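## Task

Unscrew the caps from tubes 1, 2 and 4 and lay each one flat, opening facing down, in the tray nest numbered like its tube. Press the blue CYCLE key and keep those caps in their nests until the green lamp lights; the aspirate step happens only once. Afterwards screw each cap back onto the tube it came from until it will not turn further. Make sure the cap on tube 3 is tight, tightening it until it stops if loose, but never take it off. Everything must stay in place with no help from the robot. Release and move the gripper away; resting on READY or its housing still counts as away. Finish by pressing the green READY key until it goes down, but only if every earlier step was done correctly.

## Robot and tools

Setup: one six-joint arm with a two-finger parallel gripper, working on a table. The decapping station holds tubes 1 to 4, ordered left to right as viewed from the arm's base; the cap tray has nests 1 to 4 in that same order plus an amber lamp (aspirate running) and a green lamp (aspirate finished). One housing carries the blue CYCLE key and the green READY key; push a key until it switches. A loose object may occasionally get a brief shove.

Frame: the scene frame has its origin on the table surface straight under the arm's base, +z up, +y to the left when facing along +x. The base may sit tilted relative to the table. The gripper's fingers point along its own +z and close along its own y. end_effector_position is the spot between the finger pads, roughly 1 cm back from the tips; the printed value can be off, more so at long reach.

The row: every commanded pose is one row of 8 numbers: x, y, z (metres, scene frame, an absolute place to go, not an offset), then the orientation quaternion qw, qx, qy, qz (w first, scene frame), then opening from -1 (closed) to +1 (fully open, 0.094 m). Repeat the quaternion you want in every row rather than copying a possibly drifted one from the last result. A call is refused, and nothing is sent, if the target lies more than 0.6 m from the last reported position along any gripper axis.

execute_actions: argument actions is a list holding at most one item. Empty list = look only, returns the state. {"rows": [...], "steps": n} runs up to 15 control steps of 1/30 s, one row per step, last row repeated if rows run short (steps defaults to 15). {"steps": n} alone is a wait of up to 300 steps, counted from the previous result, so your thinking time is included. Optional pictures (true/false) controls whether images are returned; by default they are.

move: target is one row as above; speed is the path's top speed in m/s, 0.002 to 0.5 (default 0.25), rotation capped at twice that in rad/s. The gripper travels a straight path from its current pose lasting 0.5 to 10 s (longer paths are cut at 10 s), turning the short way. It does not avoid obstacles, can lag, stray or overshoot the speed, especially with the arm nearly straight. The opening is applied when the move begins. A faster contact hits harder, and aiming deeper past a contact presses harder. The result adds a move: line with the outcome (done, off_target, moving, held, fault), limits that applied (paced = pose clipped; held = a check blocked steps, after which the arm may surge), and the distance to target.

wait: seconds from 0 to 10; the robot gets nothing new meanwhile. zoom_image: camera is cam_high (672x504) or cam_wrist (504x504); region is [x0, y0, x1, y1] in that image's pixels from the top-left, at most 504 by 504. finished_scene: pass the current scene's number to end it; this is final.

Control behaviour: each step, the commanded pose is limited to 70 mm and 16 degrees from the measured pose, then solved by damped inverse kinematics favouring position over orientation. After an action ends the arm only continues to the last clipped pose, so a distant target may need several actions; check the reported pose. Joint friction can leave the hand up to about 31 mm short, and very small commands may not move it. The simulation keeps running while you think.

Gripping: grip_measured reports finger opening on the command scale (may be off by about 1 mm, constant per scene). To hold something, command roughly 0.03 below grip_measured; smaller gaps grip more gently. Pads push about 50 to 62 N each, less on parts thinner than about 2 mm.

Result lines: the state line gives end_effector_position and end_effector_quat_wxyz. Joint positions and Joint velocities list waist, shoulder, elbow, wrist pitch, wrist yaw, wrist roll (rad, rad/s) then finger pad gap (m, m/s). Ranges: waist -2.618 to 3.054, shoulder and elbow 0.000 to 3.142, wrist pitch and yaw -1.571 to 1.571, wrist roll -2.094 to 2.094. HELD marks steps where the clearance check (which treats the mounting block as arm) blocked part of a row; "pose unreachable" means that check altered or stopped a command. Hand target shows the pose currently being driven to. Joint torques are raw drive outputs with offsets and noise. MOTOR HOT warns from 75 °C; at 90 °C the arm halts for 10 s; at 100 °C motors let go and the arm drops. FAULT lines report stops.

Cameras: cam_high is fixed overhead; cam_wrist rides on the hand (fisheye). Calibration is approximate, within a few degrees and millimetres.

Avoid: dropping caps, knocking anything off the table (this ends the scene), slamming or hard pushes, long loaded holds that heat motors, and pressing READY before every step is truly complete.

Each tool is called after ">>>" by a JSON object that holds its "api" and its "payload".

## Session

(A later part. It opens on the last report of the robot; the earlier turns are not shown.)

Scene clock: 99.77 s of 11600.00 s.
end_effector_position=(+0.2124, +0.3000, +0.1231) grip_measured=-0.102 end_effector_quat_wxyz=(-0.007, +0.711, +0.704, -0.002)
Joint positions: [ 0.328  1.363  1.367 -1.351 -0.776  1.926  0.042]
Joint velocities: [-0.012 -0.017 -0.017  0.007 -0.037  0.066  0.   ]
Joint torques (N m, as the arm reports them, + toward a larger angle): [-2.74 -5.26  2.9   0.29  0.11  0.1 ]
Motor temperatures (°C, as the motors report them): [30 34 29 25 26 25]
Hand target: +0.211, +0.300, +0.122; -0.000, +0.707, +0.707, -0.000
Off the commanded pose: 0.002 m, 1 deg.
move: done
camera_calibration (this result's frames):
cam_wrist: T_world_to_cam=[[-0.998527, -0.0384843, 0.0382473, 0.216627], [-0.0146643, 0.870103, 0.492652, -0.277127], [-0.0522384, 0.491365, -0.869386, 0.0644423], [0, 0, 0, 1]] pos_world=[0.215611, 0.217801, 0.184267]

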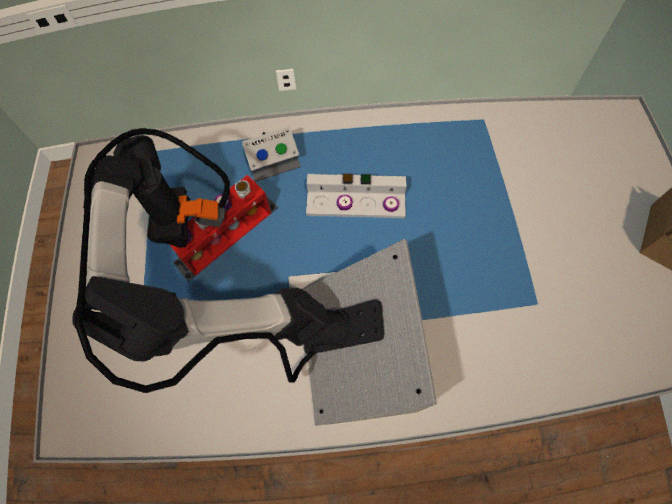

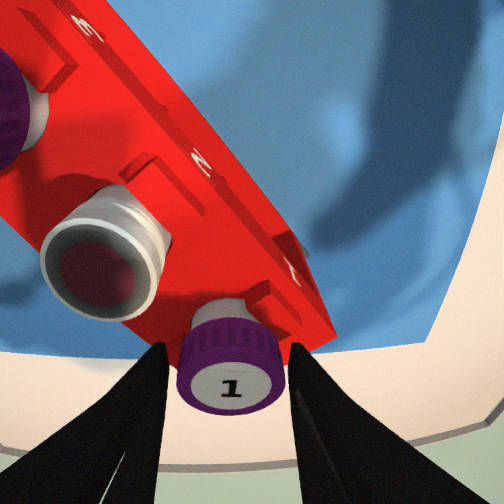

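>>> {"api": "execute_actions", "payload": {"actions": [{"rows":[[0.2118,0.2995,0.123,0,0.707,0.707,0,-0.36]],"steps":10}], "pictures": false}}

>>> {"api": "move", "payload": {"target": [0.2118,0.2995,0.1245,0,-0.174,0.985,0,-0.36], "speed": 0.5}}

>>> {"api": "move", "payload": {"target": [0.2118,0.2995,0.126,0,-0.887,0.462,0,-0.36], "speed": 0.5}}

>>> {"api": "execute_actions", "payload": {"actions": [{"rows":[[0.2118,0.2995,0.126,0,-0.875,0.485,0,-0.15]],"steps":8}], "pictures": false}}

>>> {"api": "move", "payload": {"target": [0.2125,0.2995,0.1265,0,0.391,0.921,0,-0.15], "speed": 0.5}}

Scene clock: 102.60 s of 11600.00 s.
end_effector_position=(+0.2116, +0.3001, +0.1229) grip_measured=-0.323 end_effector_quat_wxyz=(-0.007, +0.712, +0.702, -0.003)
Joint positions: [ 0.329  1.363  1.366 -1.353 -0.776  1.928  0.032]
Joint velocities: [-0.002 -0.002  0.017 -0.037  0.051 -0.11   0.   ]
Joint torques (N m, as the arm reports them, + toward a larger angle): [-3.16 -4.91  3.44  0.24  0.11  0.05]
Motor temperatures (°C, as the motors report them): [30 34 29 25 26 25]
Hand target: +0.212, +0.300, +0.123; -0.000, +0.707, +0.707, -0.000
Off the commanded pose: 0.001 m, 1 deg.
Steps of this call (steps 1 to 75: nothing new was sent; steps 76 to 85: all 10 steps of this action). Readings (end_effector_position):
76: (+0.2129, +0.3001, +0.1231)
77: (+0.2116, +0.3001, +0.1230)
79: (+0.2116, +0.3001, +0.1229)
83: (+0.2116, +0.3001, +0.1229)
85: the state above

Scene clock: 105.53 s of 11600.00 s.
end_effector_position=(+0.2111, +0.2993, +0.1238) grip_measured=-0.323 end_effector_quat_wxyz=(-0.003, -0.149, +0.989, -0.002)
Joint positions: [ 0.332  1.355  1.366 -1.352 -0.762  0.053  0.032]
Joint velocities: [-0.022  0.012 -0.017 -0.037 -0.037  0.007 -0.   ]
Joint torques (N m, as the arm reports them, + toward a larger angle): [-3.81 -4.39  3.86  0.27 -0.05 -0.32]
Motor temperatures (°C, as the motors report them): [30 34 29 25 26 25]
Hand target: +0.212, +0.299, +0.124; +0.000, -0.173, +0.985, -0.001
Off the commanded pose: 0.001 m, 3 deg.
move: off_target
camera_calibration (this result's frames):
cam_wrist: T_world_to_cam=[[0.340508, -0.939793, 0.0290259, 0.203509], [-0.82254, -0.282786, 0.493417, 0.238712], [-0.455502, -0.191888, -0.869308, 0.35498], [0, 0, 0, 1]] pos_world=[0.288748, 0.326877, 0.184896]

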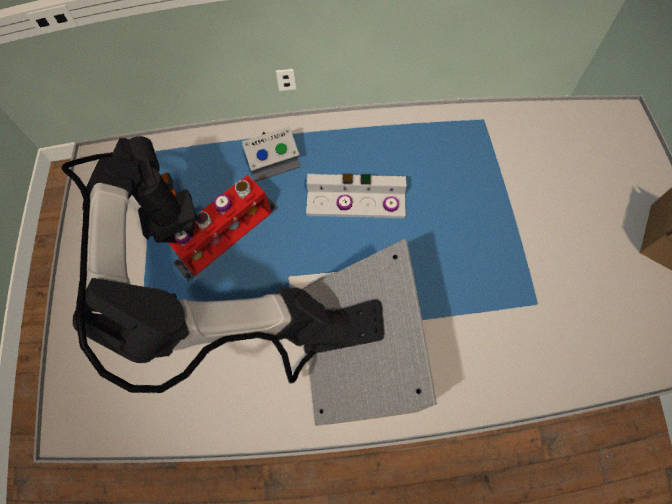

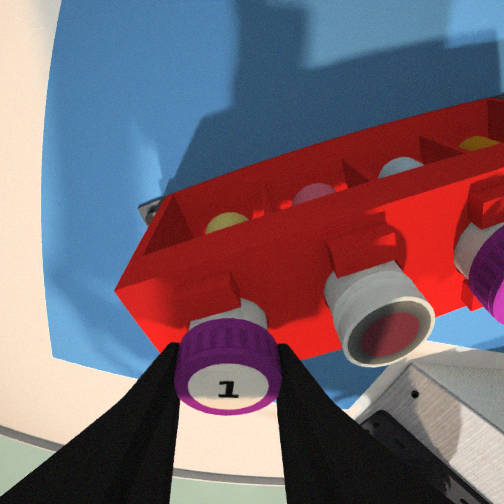

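Scene clock: 108.27 s of 11600.00 s.
end_effector_position=(+0.2115, +0.2996, +0.1252) grip_measured=-0.325 end_effector_quat_wxyz=(+0.003, +0.871, -0.492, +0.004)
Joint positions: [ 0.332  1.348  1.366 -1.348 -0.755 -1.754  0.032]
Joint velocities: [-0.012 -0.012  0.002 -0.066  0.007 -0.095  0.   ]
Joint torques (N m, as the arm reports them, + toward a larger angle): [-4.1  -3.93  4.13  0.1  -0.14 -0.52]
Motor temperatures (°C, as the motors report them): [30 34 29 25 26 25]
Hand target: +0.212, +0.300, +0.126; -0.000, +0.887, -0.463, +0.002
Off the commanded pose: 0.001 m, 4 deg.
move: off_target; limits=paced
camera_calibration (this result's frames):
cam_wrist: T_world_to_cam=[[0.829827, 0.557451, 0.0251929, -0.347934], [0.474201, -0.728259, 0.494744, 0.0974021], [0.294143, -0.398606, -0.868673, 0.259708], [0, 0, 0, 1]] pos_world=[0.166146, 0.368412, 0.186178]

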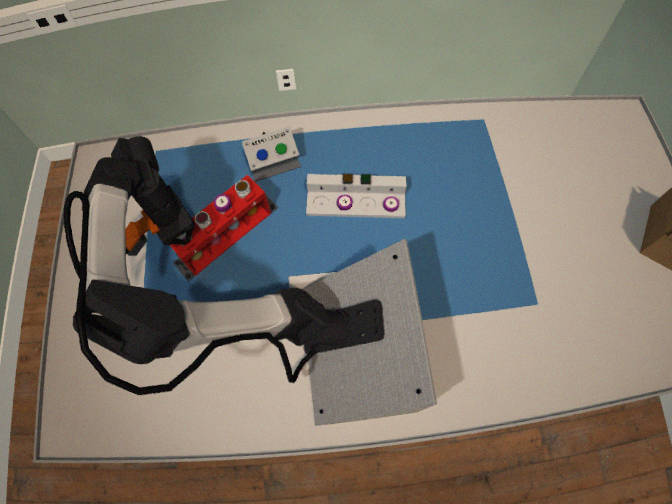

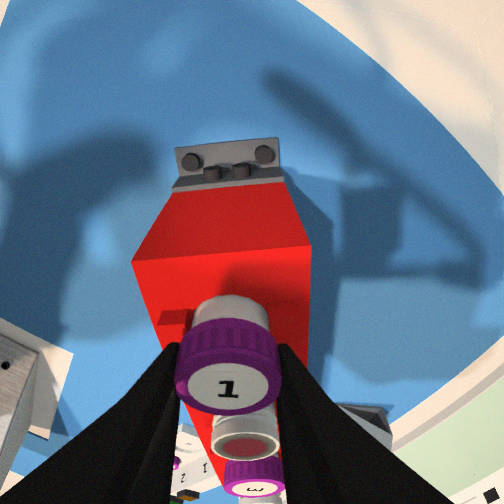

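Scene clock: 108.53 s of 11600.00 s.
end_effector_position=(+0.2114, +0.2997, +0.1252) grip_measured=-0.152 end_effector_quat_wxyz=(+0.002, +0.874, -0.485, +0.003)
Joint positions: [ 0.331  1.348  1.366 -1.348 -0.757 -1.769  0.04 ]
Joint velocities: [ 0.017  0.007  0.007 -0.051 -0.037  0.037 -0.   ]
Joint torques (N m, as the arm reports them, + toward a larger angle): [-4.18 -3.88  4.2   0.06 -0.15  0.  ]
Motor temperatures (°C, as the motors report them): [30 34 29 25 26 25]
Hand target: +0.212, +0.299, +0.126; -0.000, +0.875, -0.485, +0.000
Off the commanded pose: 0.001 m, 0 deg.
Steps of this call (steps 1 to 8: all 8 steps of this action). Readings (end_effector_position):
1: (+0.2115, +0.2996, +0.1252)
2: (+0.2114, +0.2997, +0.1252)
4: (+0.2114, +0.2997, +0.1252)
8: the state above

Scene clock: 112.50 s of 11600.00 s.
end_effector_position=(+0.2103, +0.2998, +0.1260) grip_measured=-0.152 end_effector_quat_wxyz=(-0.000, +0.383, +0.924, -0.001)
Joint positions: [ 0.326  1.348  1.366 -1.356 -0.765  1.137  0.04 ]
Joint velocities: [-0.002 -0.007  0.012 -0.11   0.066 -0.007 -0.   ]
Joint torques (N m, as the arm reports them, + toward a larger angle): [-3.92 -3.56  4.55  0.16  0.    0.1 ]
Motor temperatures (°C, as the motors report them): [30 34 30 25 26 25]
Hand target: +0.213, +0.299, +0.126; +0.000, +0.391, +0.921, -0.000
Off the commanded pose: 0.002 m, 1 deg.
move: done
camera_calibration (this result's frames):
cam_wrist: T_world_to_cam=[[-0.672469, -0.739594, 0.0280175, 0.357267], [-0.636922, 0.597567, 0.487077, -0.0651297], [-0.376982, 0.309699, -0.87291, 0.190173], [0, 0, 0, 1]] pos_world=[0.27046, 0.244255, 0.187718]

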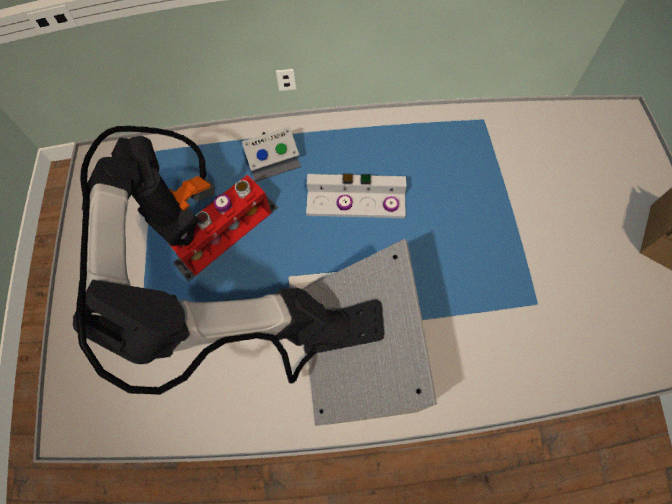

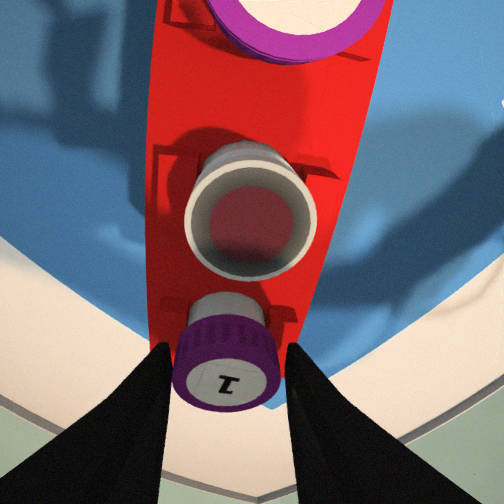

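>>> {"api": "execute_actions", "payload": {"actions": [{"rows":[[0.2118,0.2995,0.1265,0,0.391,0.921,0,-0.36]],"steps":10}], "pictures": false}}

>>> {"api": "move", "payload": {"target": [0.2118,0.2995,0.129,0,-0.887,0.462,0,-0.36], "speed": 0.5}}

>>> {"api": "move", "payload": {"target": [0.2118,0.2995,0.141,0,-0.887,0.462,0,-0.36], "speed": 0.03}}

Scene clock: 114.23 s of 11600.00 s.
end_effector_position=(+0.2107, +0.3002, +0.1260) grip_measured=-0.321 end_effector_quat_wxyz=(-0.000, +0.384, +0.923, +0.001)
Joint positions: [ 0.326  1.348  1.366 -1.353 -0.767  1.14   0.032]
Joint velocities: [ 0.002  0.007  0.017 -0.095  0.051 -0.007 -0.   ]
Joint torques (N m, as the arm reports them, + toward a larger angle): [-3.81 -3.73  4.4   0.11  0.02  0.09]
Motor temperatures (°C, as the motors report them): [30 34 30 25 26 25]
Hand target: +0.212, +0.300, +0.127; -0.000, +0.391, +0.920, +0.000
Off the commanded pose: 0.001 m, 1 deg.
Steps of this call (steps 1 to 42: nothing new was sent; steps 43 to 52: all 10 steps of this action). Readings (end_effector_position):
43: (+0.2103, +0.2998, +0.1260)
44: (+0.2107, +0.3002, +0.1260)
46: (+0.2107, +0.3002, +0.1260)
50: (+0.2107, +0.3002, +0.1260)
52: the state above

Scene clock: 118.23 s of 11600.00 s.
end_effector_position=(+0.2120, +0.2984, +0.1267) grip_measured=-0.322 end_effector_quat_wxyz=(+0.001, +0.887, -0.461, +0.004)
Joint positions: [ 0.322  1.348  1.366 -1.353 -0.759 -1.833  0.032]
Joint velocities: [-0.002 -0.002 -0.007  0.007  0.081 -0.11  -0.   ]
Joint torques (N m, as the arm reports them, + toward a larger angle): [-4.06 -3.6   5.07 -0.08 -0.1  -0.03]
Motor temperatures (°C, as the motors report them): [30 34 30 25 26 25]
Hand target: +0.212, +0.299, +0.129; -0.000, +0.887, -0.462, +0.000
Off the commanded pose: 0.003 m, 0 deg.
move: done
camera_calibration (this result's frames):
cam_wrist: T_world_to_cam=[[0.789399, 0.613242, 0.0280061, -0.356249], [0.522452, -0.695083, 0.493866, 0.0755141], [0.322326, -0.375226, -0.869087, 0.24751], [0, 0, 0, 1]] pos_world=[0.161991, 0.363828, 0.187791]

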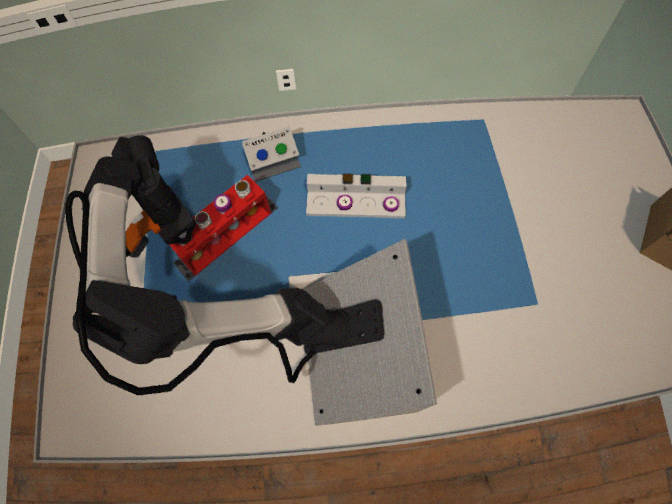

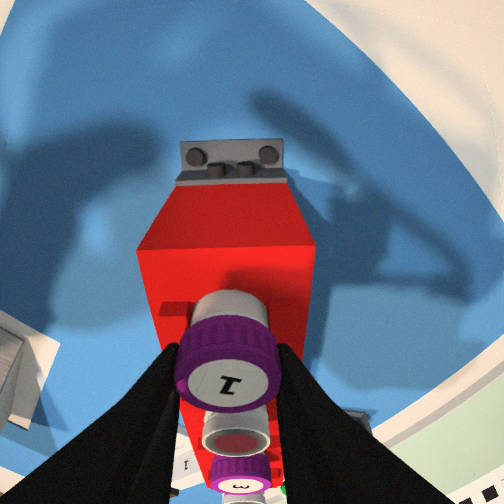

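Scene clock: 119.10 s of 11600.00 s.
end_effector_position=(+0.2096, +0.2991, +0.1397) grip_measured=-0.322 end_effector_quat_wxyz=(+0.001, +0.889, -0.457, +0.006)
Joint positions: [ 0.287  1.348  1.408 -1.423 -0.764 -1.885  0.032]
Joint velocities: [-0.007 -0.002 -0.022  0.022 -0.022  0.037 -0.   ]
Joint torques (N m, as the arm reports them, + toward a larger angle): [-4.39 -2.43  5.3   0.   -0.15 -0.03]
Motor temperatures (°C, as the motors report them): [29 34 30 25 26 25]
Hand target: +0.212, +0.299, +0.141; -0.000, +0.887, -0.462, +0.001
Off the commanded pose: 0.003 m, 1 deg.
move: done
camera_calibration (this result's frames):
cam_wrist: T_world_to_cam=[[0.78384, 0.620221, 0.0303397, -0.356346], [0.52651, -0.689723, 0.497061, 0.0679987], [0.329214, -0.373643, -0.867185, 0.257668], [0, 0, 0, 1]] pos_world=[0.158688, 0.364189, 0.200458]

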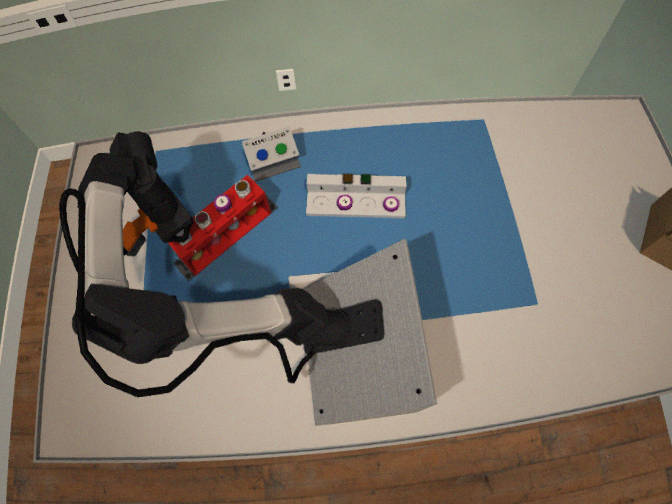

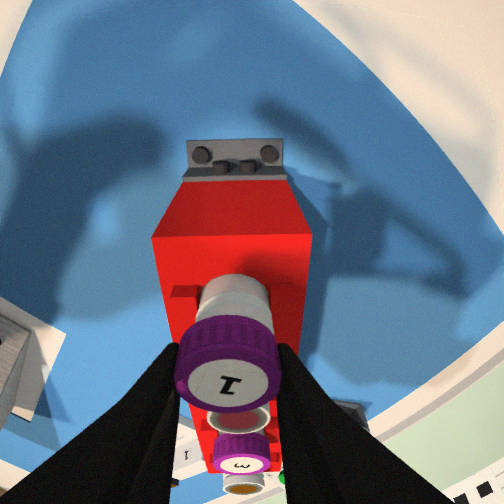

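>>> {"api": "move", "payload": {"target": [0.214,0.295,0.158,0,-0.793,0.609,0,-0.36], "speed": 0.3}}

>>> {"api": "move", "payload": {"target": [0.285,0.09,0.155,0,0.061,0.998,0,-0.36], "speed": 0.5}}

>>> {"api": "move", "payload": {"target": [0.312,0.011,0.066,0,0.061,0.998,0,-0.36], "speed": 0.2}}

Scene clock: 121.43 s of 11600.00 s.
end_effector_position=(+0.2119, +0.2939, +0.1560) grip_measured=-0.322 end_effector_quat_wxyz=(+0.002, +0.801, -0.598, +0.005)
Joint positions: [ 0.217  1.38   1.469 -1.526 -0.776 -1.655  0.032]
Joint velocities: [-0.027 -0.002 -0.012 -0.051  0.037 -0.022 -0.   ]
Joint torques (N m, as the arm reports them, + toward a larger angle): [-4.41 -2.34  5.15 -0.02 -0.17  0.1 ]
Motor temperatures (°C, as the motors report them): [29 34 30 25 26 25]
Hand target: +0.214, +0.295, +0.158; -0.000, +0.793, -0.609, +0.000
Off the commanded pose: 0.003 m, 2 deg.
move: done
camera_calibration (this result's frames):
cam_wrist: T_world_to_cam=[[0.94322, 0.330857, 0.0295003, -0.303964], [0.273574, -0.824134, 0.495944, 0.148304], [0.188399, -0.459714, -0.867853, 0.324332], [0, 0, 0, 1]] pos_world=[0.185029, 0.371891, 0.216889]

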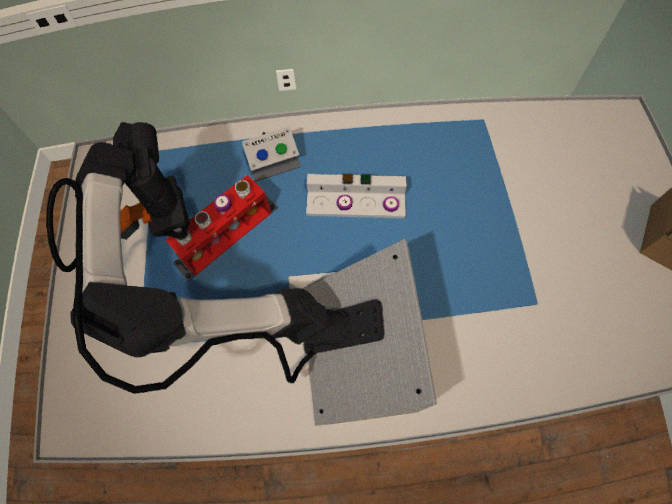

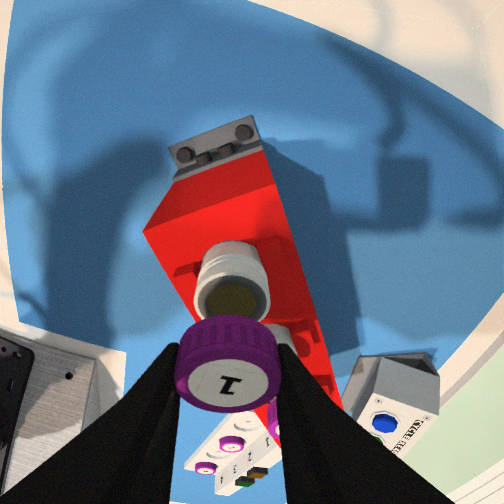

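Scene clock: 124.10 s of 11600.00 s.
end_effector_position=(+0.2798, +0.0939, +0.1521) grip_measured=-0.321 end_effector_quat_wxyz=(-0.008, +0.061, +0.998, +0.007)
Joint positions: [-0.291  1.843  1.333 -1.449 -0.729 -0.395  0.032]
Joint velocities: [-0.007  0.007 -0.022 -0.022  0.007  0.037  0.   ]
Joint torques (N m, as the arm reports them, + toward a larger angle): [-6.61 -2.97  5.52  0.33  0.04  0.1 ]
Motor temperatures (°C, as the motors report them): [30 34 30 25 26 25]
Hand target: +0.286, +0.089, +0.155; +0.000, +0.061, +0.998, -0.002
Off the commanded pose: 0.007 m, 1 deg.
move: done
camera_calibration (this result's frames):
cam_wrist: T_world_to_cam=[[-0.0729289, -0.997255, 0.0128376, 0.109739], [-0.862483, 0.0695262, 0.501287, 0.200028], [-0.500803, 0.0254861, -0.865186, 0.363151], [0, 0, 0, 1]] pos_world=[0.362391, 0.0862755, 0.212513]

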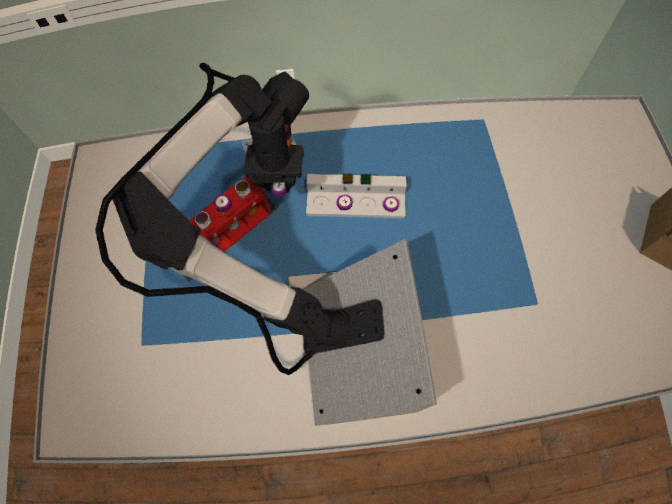

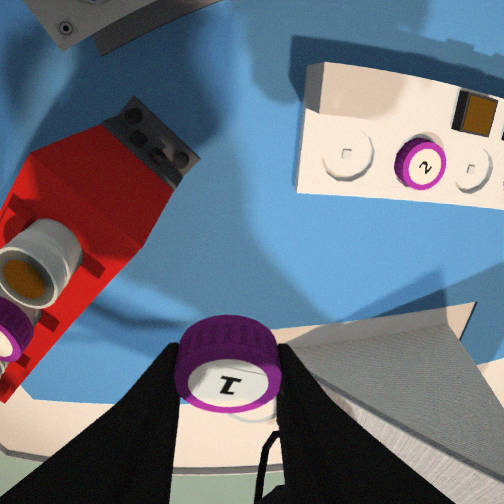

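Scene clock: 125.33 s of 11600.00 s.
end_effector_position=(+0.3133, +0.0098, +0.0709) grip_measured=-0.321 end_effector_quat_wxyz=(+0.000, +0.060, +0.998, -0.004)
Joint positions: [-0.255  2.111  1.221 -1.007 -0.729 -0.33   0.032]
Joint velocities: [-0.007 -0.022  0.002  0.037 -0.037  0.007 -0.   ]
Joint torques (N m, as the arm reports them, + toward a larger angle): [-6.18 -4.84  3.15  0.38 -0.15  0.06]
Motor temperatures (°C, as the motors report them): [30 34 30 25 26 25]
Hand target: +0.313, +0.010, +0.066; -0.000, +0.061, +0.998, +0.000
Off the commanded pose: 0.005 m, 0 deg.
move: done
camera_calibration (this result's frames):
cam_wrist: T_world_to_cam=[[-0.0709277, -0.996914, 0.0336465, 0.0273391], [-0.870483, 0.0783328, 0.485926, 0.278966], [-0.487062, 0.00517688, -0.873352, 0.308266], [0, 0, 0, 1]] pos_world=[0.394918, 0.00380674, 0.132748]

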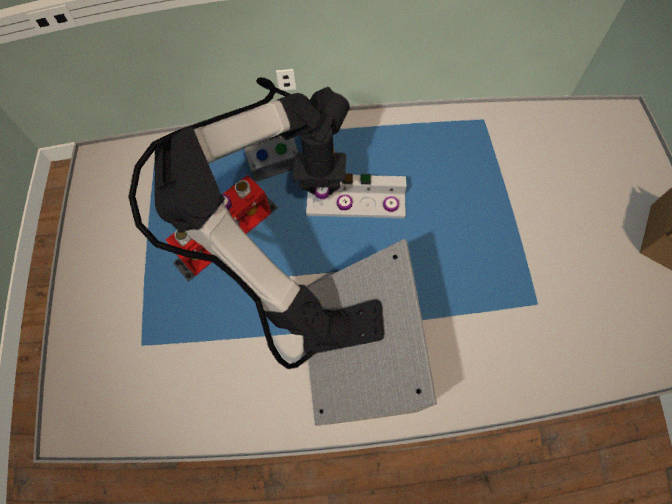

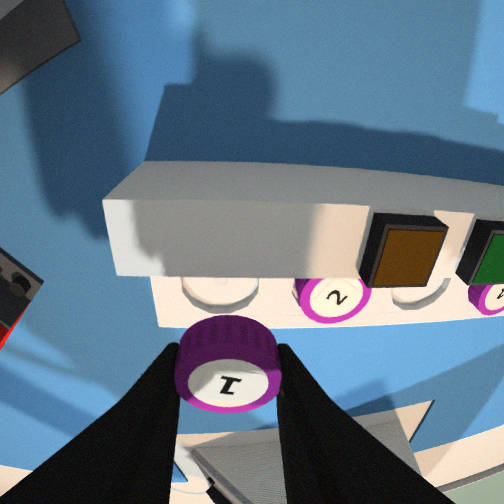

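>>> {"api": "move", "payload": {"target": [0.312,0.015,0.040,0,0.061,0.998,0,-0.36], "speed": 0.06}}

Scene clock: 126.93 s of 11600.00 s.
end_effector_position=(+0.3144, +0.0149, +0.0452) grip_measured=-0.321 end_effector_quat_wxyz=(+0.001, +0.057, +0.998, -0.005)
Joint positions: [-0.19   2.111  1.156 -0.882 -0.746 -0.249  0.032]
Joint velocities: [ 0.027 -0.027 -0.017  0.007 -0.051  0.037 -0.   ]
Joint torques (N m, as the arm reports them, + toward a larger angle): [-6.25 -4.85  2.66  0.38 -0.12  0.11]
Motor temperatures (°C, as the motors report them): [30 34 30 25 26 25]
Hand target: +0.312, +0.015, +0.040; -0.000, +0.061, +0.998, +0.000
Off the commanded pose: 0.006 m, 1 deg.
move: done
camera_calibration (this result's frames):
cam_wrist: T_world_to_cam=[[-0.0652775, -0.997178, 0.0370761, 0.0314128], [-0.871691, 0.0750685, 0.484272, 0.292486], [-0.485689, -0.000706807, -0.874131, 0.285967], [0, 0, 0, 1]] pos_world=[0.395899, 0.00956975, 0.107165]

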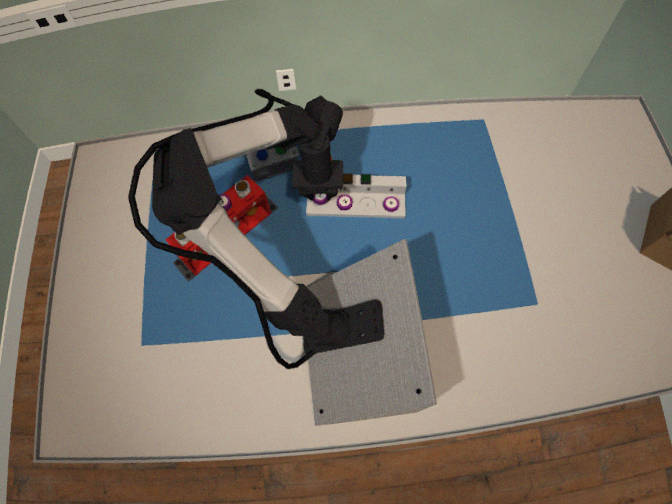

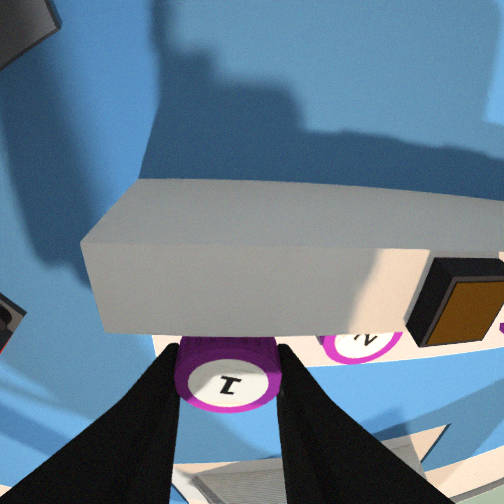

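>>> {"api": "move", "payload": {"target": [0.3142,0.0145,0.020,0,0.061,0.998,0,-0.36], "speed": 0.03}}

Scene clock: 128.77 s of 11600.00 s.
end_effector_position=(+0.3167, +0.0153, +0.0284) grip_measured=-0.321 end_effector_quat_wxyz=(+0.003, +0.058, +0.998, -0.006)
Joint positions: [-0.151  2.126  1.127 -0.798 -0.755 -0.193  0.032]
Joint velocities: [-0.032 -0.007 -0.002  0.066  0.007  0.037  0.   ]
Joint torques (N m, as the arm reports them, + toward a larger angle): [-5.97 -4.32  2.33  0.53 -0.1   0.13]
Motor temperatures (°C, as the motors report them): [30 34 30 25 26 25]
Hand target: +0.314, +0.015, +0.020; -0.000, +0.061, +0.998, +0.000
Off the commanded pose: 0.009 m, 1 deg.
move: done
camera_calibration (this result's frames):
cam_wrist: T_world_to_cam=[[-0.0680869, -0.996942, 0.0383476, 0.0334298], [-0.872765, 0.0781404, 0.481846, 0.302927], [-0.483369, -0.000661037, -0.875417, 0.27172], [0, 0, 0, 1]] pos_world=[0.398001, 0.00983644, 0.0906219]

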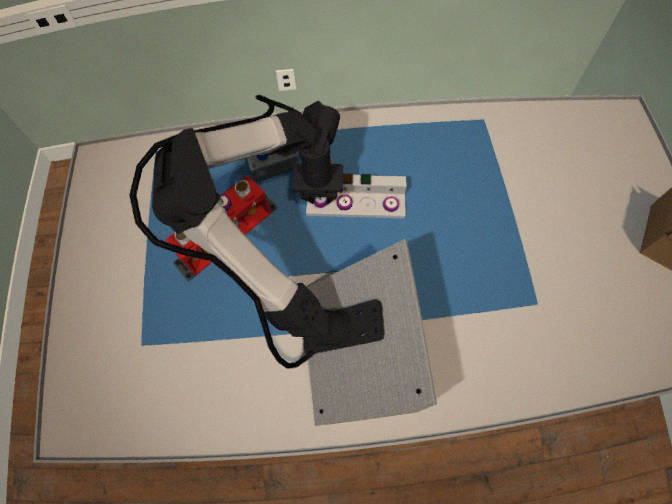

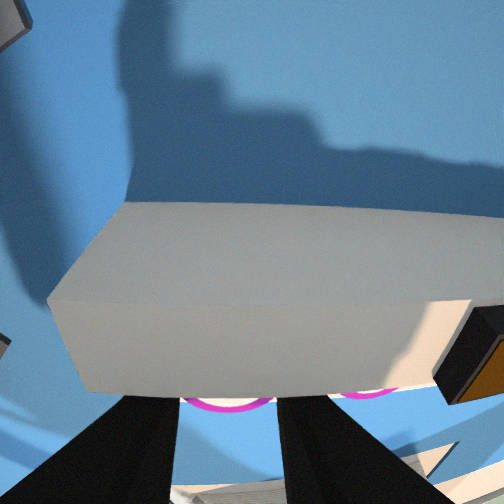

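>>> {"api": "execute_actions", "payload": {"actions": [{"rows":[[0.3167,0.015,0.026,0,0.061,0.998,0,-0.12]],"steps":9}], "pictures": false}}

>>> {"api": "move", "payload": {"target": [0.3167,0.015,0.085,0,0.061,0.998,0,-0.12], "speed": 0.15}}

>>> {"api": "move", "payload": {"target": [0.305,-0.05,0.09,0,-0.643,0.766,0,0.3], "speed": 0.5}}

Scene clock: 131.07 s of 11600.00 s.
end_effector_position=(+0.3169, +0.0153, +0.0284) grip_measured=-0.122 end_effector_quat_wxyz=(+0.003, +0.059, +0.998, -0.006)
Joint positions: [-0.151  2.126  1.127 -0.797 -0.755 -0.19   0.041]
Joint velocities: [-0.002 -0.007  0.022  0.022 -0.066 -0.081  0.001]
Joint torques (N m, as the arm reports them, + toward a larger angle): [-6.96 -4.48  3.91  0.17 -0.12  0.01]
Motor temperatures (°C, as the motors report them): [30 34 29 25 26 25]
Hand target: +0.317, +0.015, +0.026; +0.000, +0.061, +0.998, -0.000
Off the commanded pose: 0.002 m, 1 deg.
Steps of this call (steps 1 to 60: nothing new was sent; steps 61 to 69: all 9 steps of this action). Readings (end_effector_position):
61: (+0.3169, +0.0153, +0.0284)
62: (+0.3169, +0.0153, +0.0284)
64: (+0.3169, +0.0153, +0.0284)
68: (+0.3169, +0.0153, +0.0284)
69: the state above

Scene clock: 132.37 s of 11600.00 s.
end_effector_position=(+0.3141, +0.0148, +0.0791) grip_measured=-0.122 end_effector_quat_wxyz=(-0.002, +0.066, +0.998, +0.005)
Joint positions: [-0.266  2.111  1.253 -1.064 -0.74  -0.342  0.041]
Joint velocities: [-0.012  0.007 -0.007 -0.051 -0.022  0.081 -0.001]
Joint torques (N m, as the arm reports them, + toward a larger angle): [-7.39 -5.76  5.37 -0.01  0.06 -0.04]
Motor temperatures (°C, as the motors report them): [30 34 30 25 26 25]
Hand target: +0.316, +0.015, +0.085; +0.000, +0.061, +0.998, -0.001
Off the commanded pose: 0.006 m, 1 deg.
move: done
camera_calibration (this result's frames):
cam_wrist: T_world_to_cam=[[-0.0837496, -0.996366, 0.0154977, 0.037482], [-0.867552, 0.0805558, 0.49078, 0.273958], [-0.490245, 0.0276575, -0.871146, 0.316242], [0, 0, 0, 1]] pos_world=[0.395848, 0.00653035, 0.140459]

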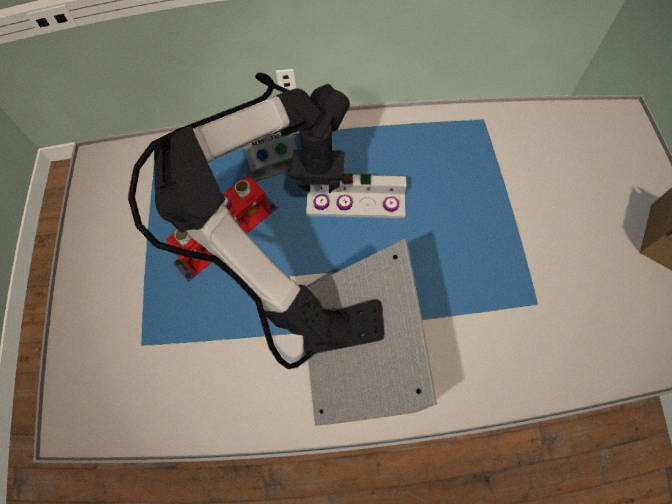

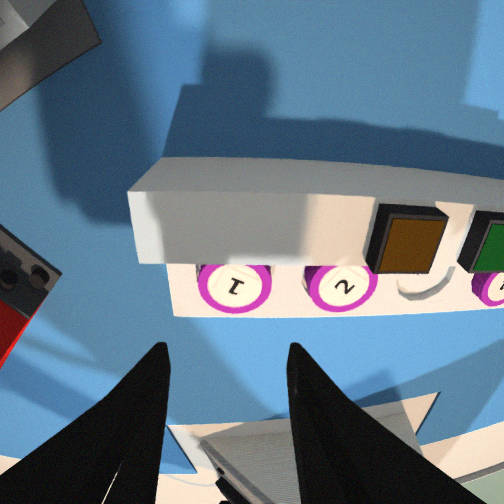

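Scene clock: 134.63 s of 11600.00 s.
end_effector_position=(+0.3056, -0.0462, +0.0883) grip_measured=+0.298 end_effector_quat_wxyz=(+0.003, -0.644, +0.765, -0.003)
Joint positions: [-0.408  2.247  1.3   -1.067 -0.682 -2.035  0.061]
Joint velocities: [ 0.002 -0.017 -0.017  0.007  0.066  0.066 -0.001]
Joint torques (N m, as the arm reports them, + toward a larger angle): [-7.68 -4.56  5.55 -0.05 -0.01 -0.02]
Motor temperatures (°C, as the motors report them): [30 34 30 25 26 25]
Hand target: +0.305, -0.051, +0.090; -0.000, -0.643, +0.766, -0.001
Off the commanded pose: 0.004 m, 1 deg.
move: done
camera_calibration (this result's frames):
cam_wrist: T_world_to_cam=[[0.992, -0.121522, 0.0341926, -0.314128], [-0.122755, -0.865343, 0.485915, -0.00386633], [-0.029461, -0.486225, -0.873337, 0.157434], [0, 0, 0, 1]] pos_world=[0.315779, 0.035029, 0.150112]

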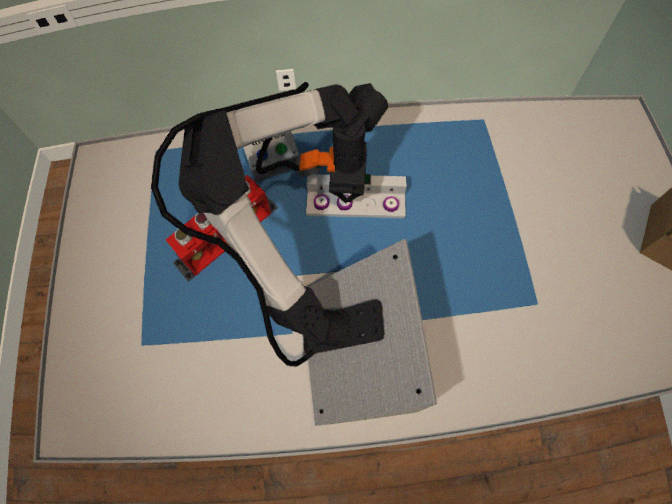

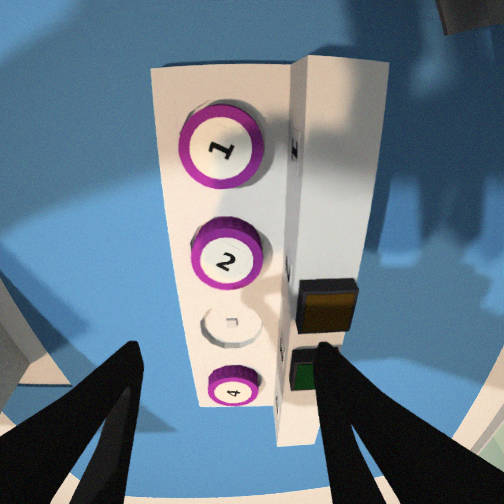

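>>> {"api": "zoom_image", "payload": {"camera": "cam_wrist", "region": [150,200,310,420]}}

Region (150, 200, 310, 420) of cam_wrist's 504x504 image, scaled by 2.291, with more detail than that image has; it fills the left 367 columns of this view, and the rest is white.

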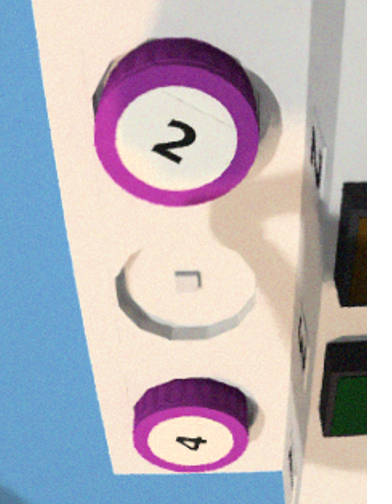

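>>> {"api": "zoom_image", "payload": {"camera": "cam_wrist", "region": [195,350,275,415]}}

>>> {"api": "zoom_image", "payload": {"camera": "cam_high", "region": [305,185,410,222]}}

Region (195, 350, 275, 415) of cam_wrist's 504x504 image, scaled by 6.300, with more detail than that image has; it fills the top 410 rows of this view, and the rest is white.

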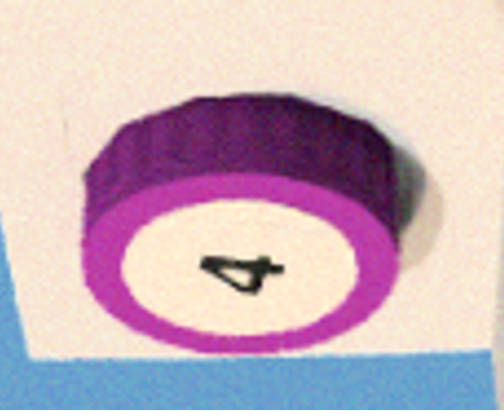

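Region (305, 185, 410, 222) of cam_high's 672x504 image, scaled by 4.800, with more detail than that image has; it fills the top 178 rows of this view, and the rest is white.

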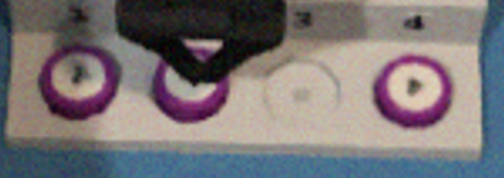

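>>> {"api": "move", "payload": {"target": [0.415,0.135,0.128,0,-0.574,0.819,0,-1], "speed": 0.25}}

Scene clock: 138.90 s of 11600.00 s.
end_effector_position=(+0.4132, +0.1346, +0.1272) grip_measured=-0.997 end_effector_quat_wxyz=(+0.001, -0.580, +0.815, -0.003)
Joint positions: [-0.07   2.22   1.952 -1.456 -0.778 -1.438  0.   ]
Joint velocities: [ 0.022 -0.017  0.007 -0.066  0.051 -0.037  0.   ]
Joint torques (N m, as the arm reports them, + toward a larger angle): [-8.56 -6.17  5.51 -0.05 -0.14  0.1 ]
Motor temperatures (°C, as the motors report them): [30 34 30 25 26 25]
Hand target: +0.414, +0.136, +0.128; +0.001, -0.574, +0.819, +0.001
Off the commanded pose: 0.002 m, 1 deg.
move: done
camera_calibration (this result's frames):
cam_wrist: T_world_to_cam=[[0.959231, -0.2808, 0.0320436, -0.364987], [-0.260066, -0.832598, 0.489026, 0.19877], [-0.110639, -0.477423, -0.87168, 0.314618], [0, 0, 0, 1]] pos_world=[0.43661, 0.213213, 0.188738]

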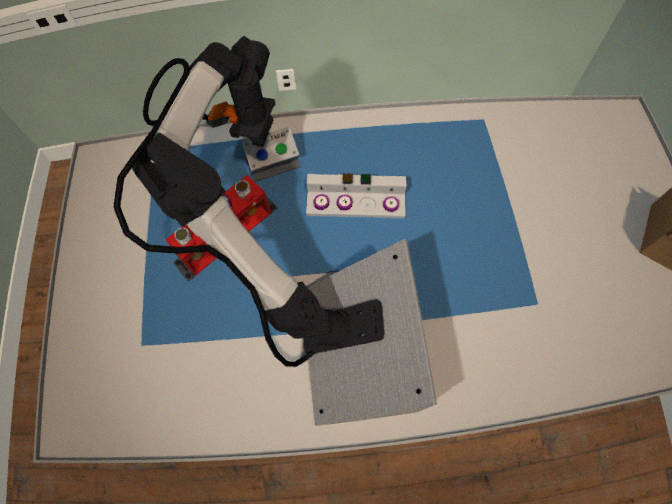

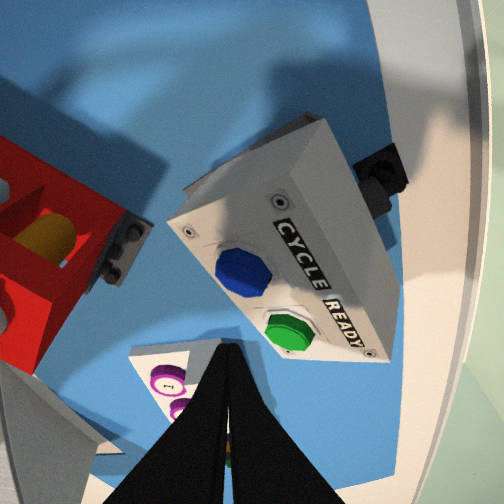

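>>> {"api": "move", "payload": {"target": [0.422,0.140,0.096,0,-0.574,0.819,0,-1], "speed": 0.08}}

Scene clock: 141.13 s of 11600.00 s.
end_effector_position=(+0.4218, +0.1446, +0.1046) grip_measured=-0.997 end_effector_quat_wxyz=(+0.001, -0.581, +0.814, -0.007)
Joint positions: [-0.012  2.22   1.923 -1.36  -0.779 -1.352  0.   ]
Joint velocities: [ 0.007  0.012  0.012  0.125 -0.007  0.022 -0.   ]
Joint torques (N m, as the arm reports them, + toward a larger angle): [-8.25 -5.86  2.86  0.33 -0.15  0.12]
Motor temperatures (°C, as the motors report them): [31 34 30 25 26 25]
Hand target: +0.422, +0.140, +0.096; -0.000, -0.574, +0.819, +0.000
Off the commanded pose: 0.010 m, 1 deg.
move: done
camera_calibration (this result's frames):
cam_wrist: T_world_to_cam=[[0.95977, -0.277991, 0.0395295, -0.371062], [-0.260701, -0.829948, 0.493174, 0.219836], [-0.104291, -0.483639, -0.869032, 0.298593], [0, 0, 0, 1]] pos_world=[0.444586, 0.223712, 0.165737]

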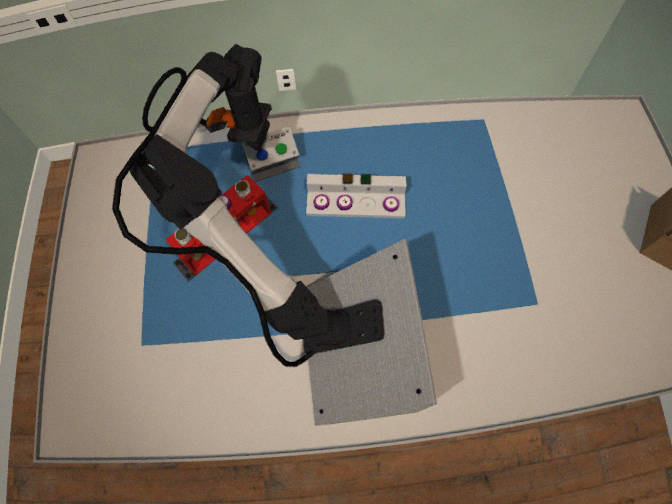

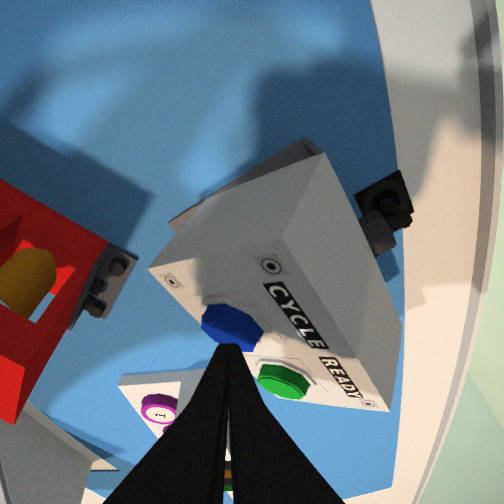

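>>> {"api": "move", "payload": {"target": [0.425,0.136,0.066,0,-0.574,0.819,0,-1], "speed": 0.03}}

Scene clock: 143.47 s of 11600.00 s.
end_effector_position=(+0.4242, +0.1424, +0.0870) grip_measured=-0.997 end_effector_quat_wxyz=(+0.013, -0.569, +0.822, +0.003)
Joint positions: [ 0.006  2.22   1.853 -1.266 -0.811 -1.294  0.   ]
Joint velocities: [-0.007 -0.012  0.007  0.066  0.022 -0.037  0.   ]
Joint torques (N m, as the arm reports them, + toward a larger angle): [-5.94 -5.66  1.8   0.8   0.05  0.13]
Motor temperatures (°C, as the motors report them): [31 34 30 25 26 25]
Hand target: +0.424, +0.136, +0.067; -0.001, -0.574, +0.819, +0.001
Off the commanded pose: 0.022 m, 2 deg.
move: off_target
camera_calibration (this result's frames):
cam_wrist: T_world_to_cam=[[0.951177, -0.306291, 0.0380625, -0.365489], [-0.288048, -0.836625, 0.465926, 0.242222], [-0.110865, -0.454142, -0.884004, 0.28241], [0, 0, 0, 1]] pos_world=[0.448726, 0.218957, 0.150706]

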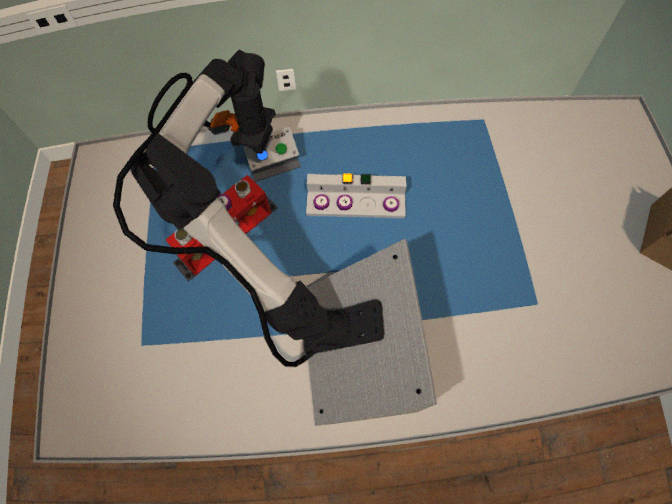

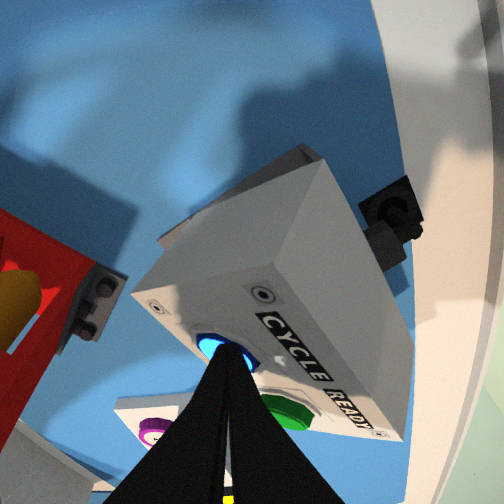

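>>> {"api": "move", "payload": {"target": [0.415,0.135,0.125,0,-0.574,0.819,0,-1], "speed": 0.1}}

>>> {"api": "move", "payload": {"target": [0.314,0.013,0.085,0,0.061,0.998,0,-0.1], "speed": 0.4}}

Scene clock: 145.40 s of 11600.00 s.
end_effector_position=(+0.4146, +0.1392, +0.1237) grip_measured=-0.997 end_effector_quat_wxyz=(+0.006, -0.576, +0.818, +0.001)
Joint positions: [-0.06   2.216  1.944 -1.44  -0.793 -1.412  0.   ]
Joint velocities: [ 0.002 -0.022 -0.002 -0.022  0.051 -0.066 -0.   ]
Joint torques (N m, as the arm reports them, + toward a larger angle): [-9.04 -5.89  5.2   0.01  0.   -0.05]
Motor temperatures (°C, as the motors report them): [31 34 30 25 26 25]
Hand target: +0.415, +0.135, +0.125; +0.000, -0.574, +0.819, -0.000
Off the commanded pose: 0.004 m, 1 deg.
move: done
camera_calibration (this result's frames):
cam_wrist: T_world_to_cam=[[0.95601, -0.291611, 0.0317586, -0.361971], [-0.270948, -0.836373, 0.476516, 0.211292], [-0.112395, -0.464159, -0.878592, 0.313676], [0, 0, 0, 1]] pos_world=[0.438553, 0.21676, 0.186405]

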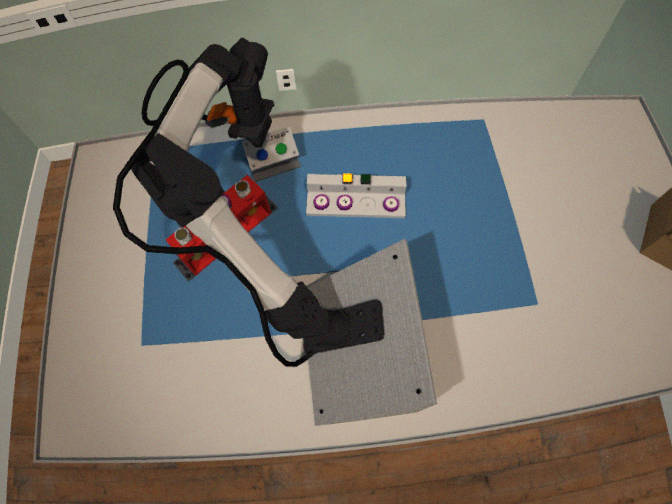

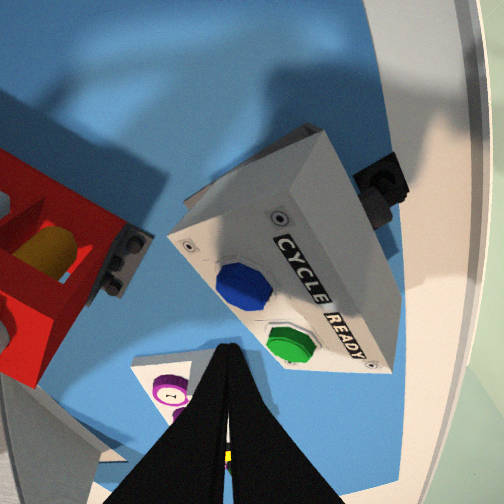

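Scene clock: 147.70 s of 11600.00 s.
end_effector_position=(+0.3163, +0.0151, +0.0826) grip_measured=-0.102 end_effector_quat_wxyz=(-0.006, +0.058, +0.998, +0.007)
Joint positions: [-0.27   2.123  1.282 -1.096 -0.738 -0.371  0.042]
Joint velocities: [-0.002 -0.042 -0.007 -0.007 -0.022  0.037  0.   ]
Joint torques (N m, as the arm reports them, + toward a larger angle): [-7.72 -6.22  2.9   0.33  0.07  0.11]
Motor temperatures (°C, as the motors report them): [31 35 30 25 26 25]
Hand target: +0.315, +0.012, +0.085; +0.000, +0.061, +0.998, -0.001
Off the commanded pose: 0.004 m, 1 deg.
move: done
camera_calibration (this result's frames):
cam_wrist: T_world_to_cam=[[-0.0670294, -0.997667, 0.0129568, 0.0328562], [-0.86501, 0.0645788, 0.497582, 0.27297], [-0.497258, 0.0221449, -0.86732, 0.322343], [0, 0, 0, 1]] pos_world=[0.398611, 0.00801323, 0.143324]

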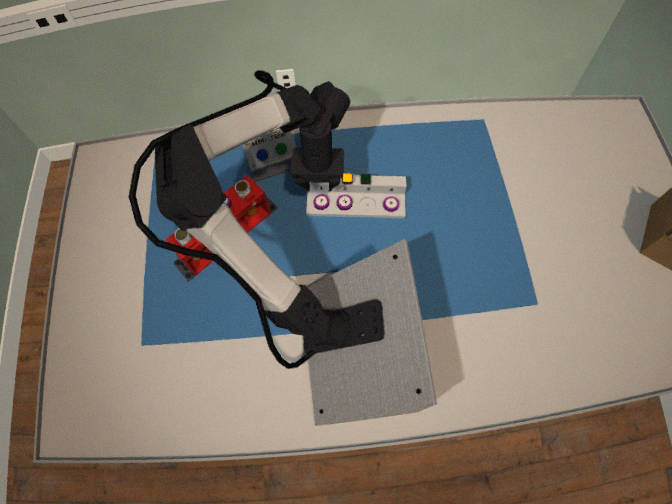

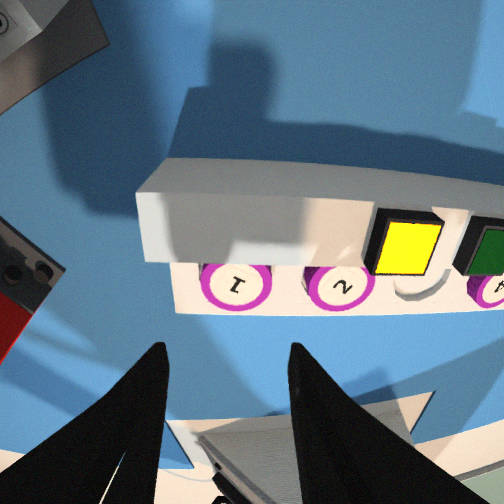

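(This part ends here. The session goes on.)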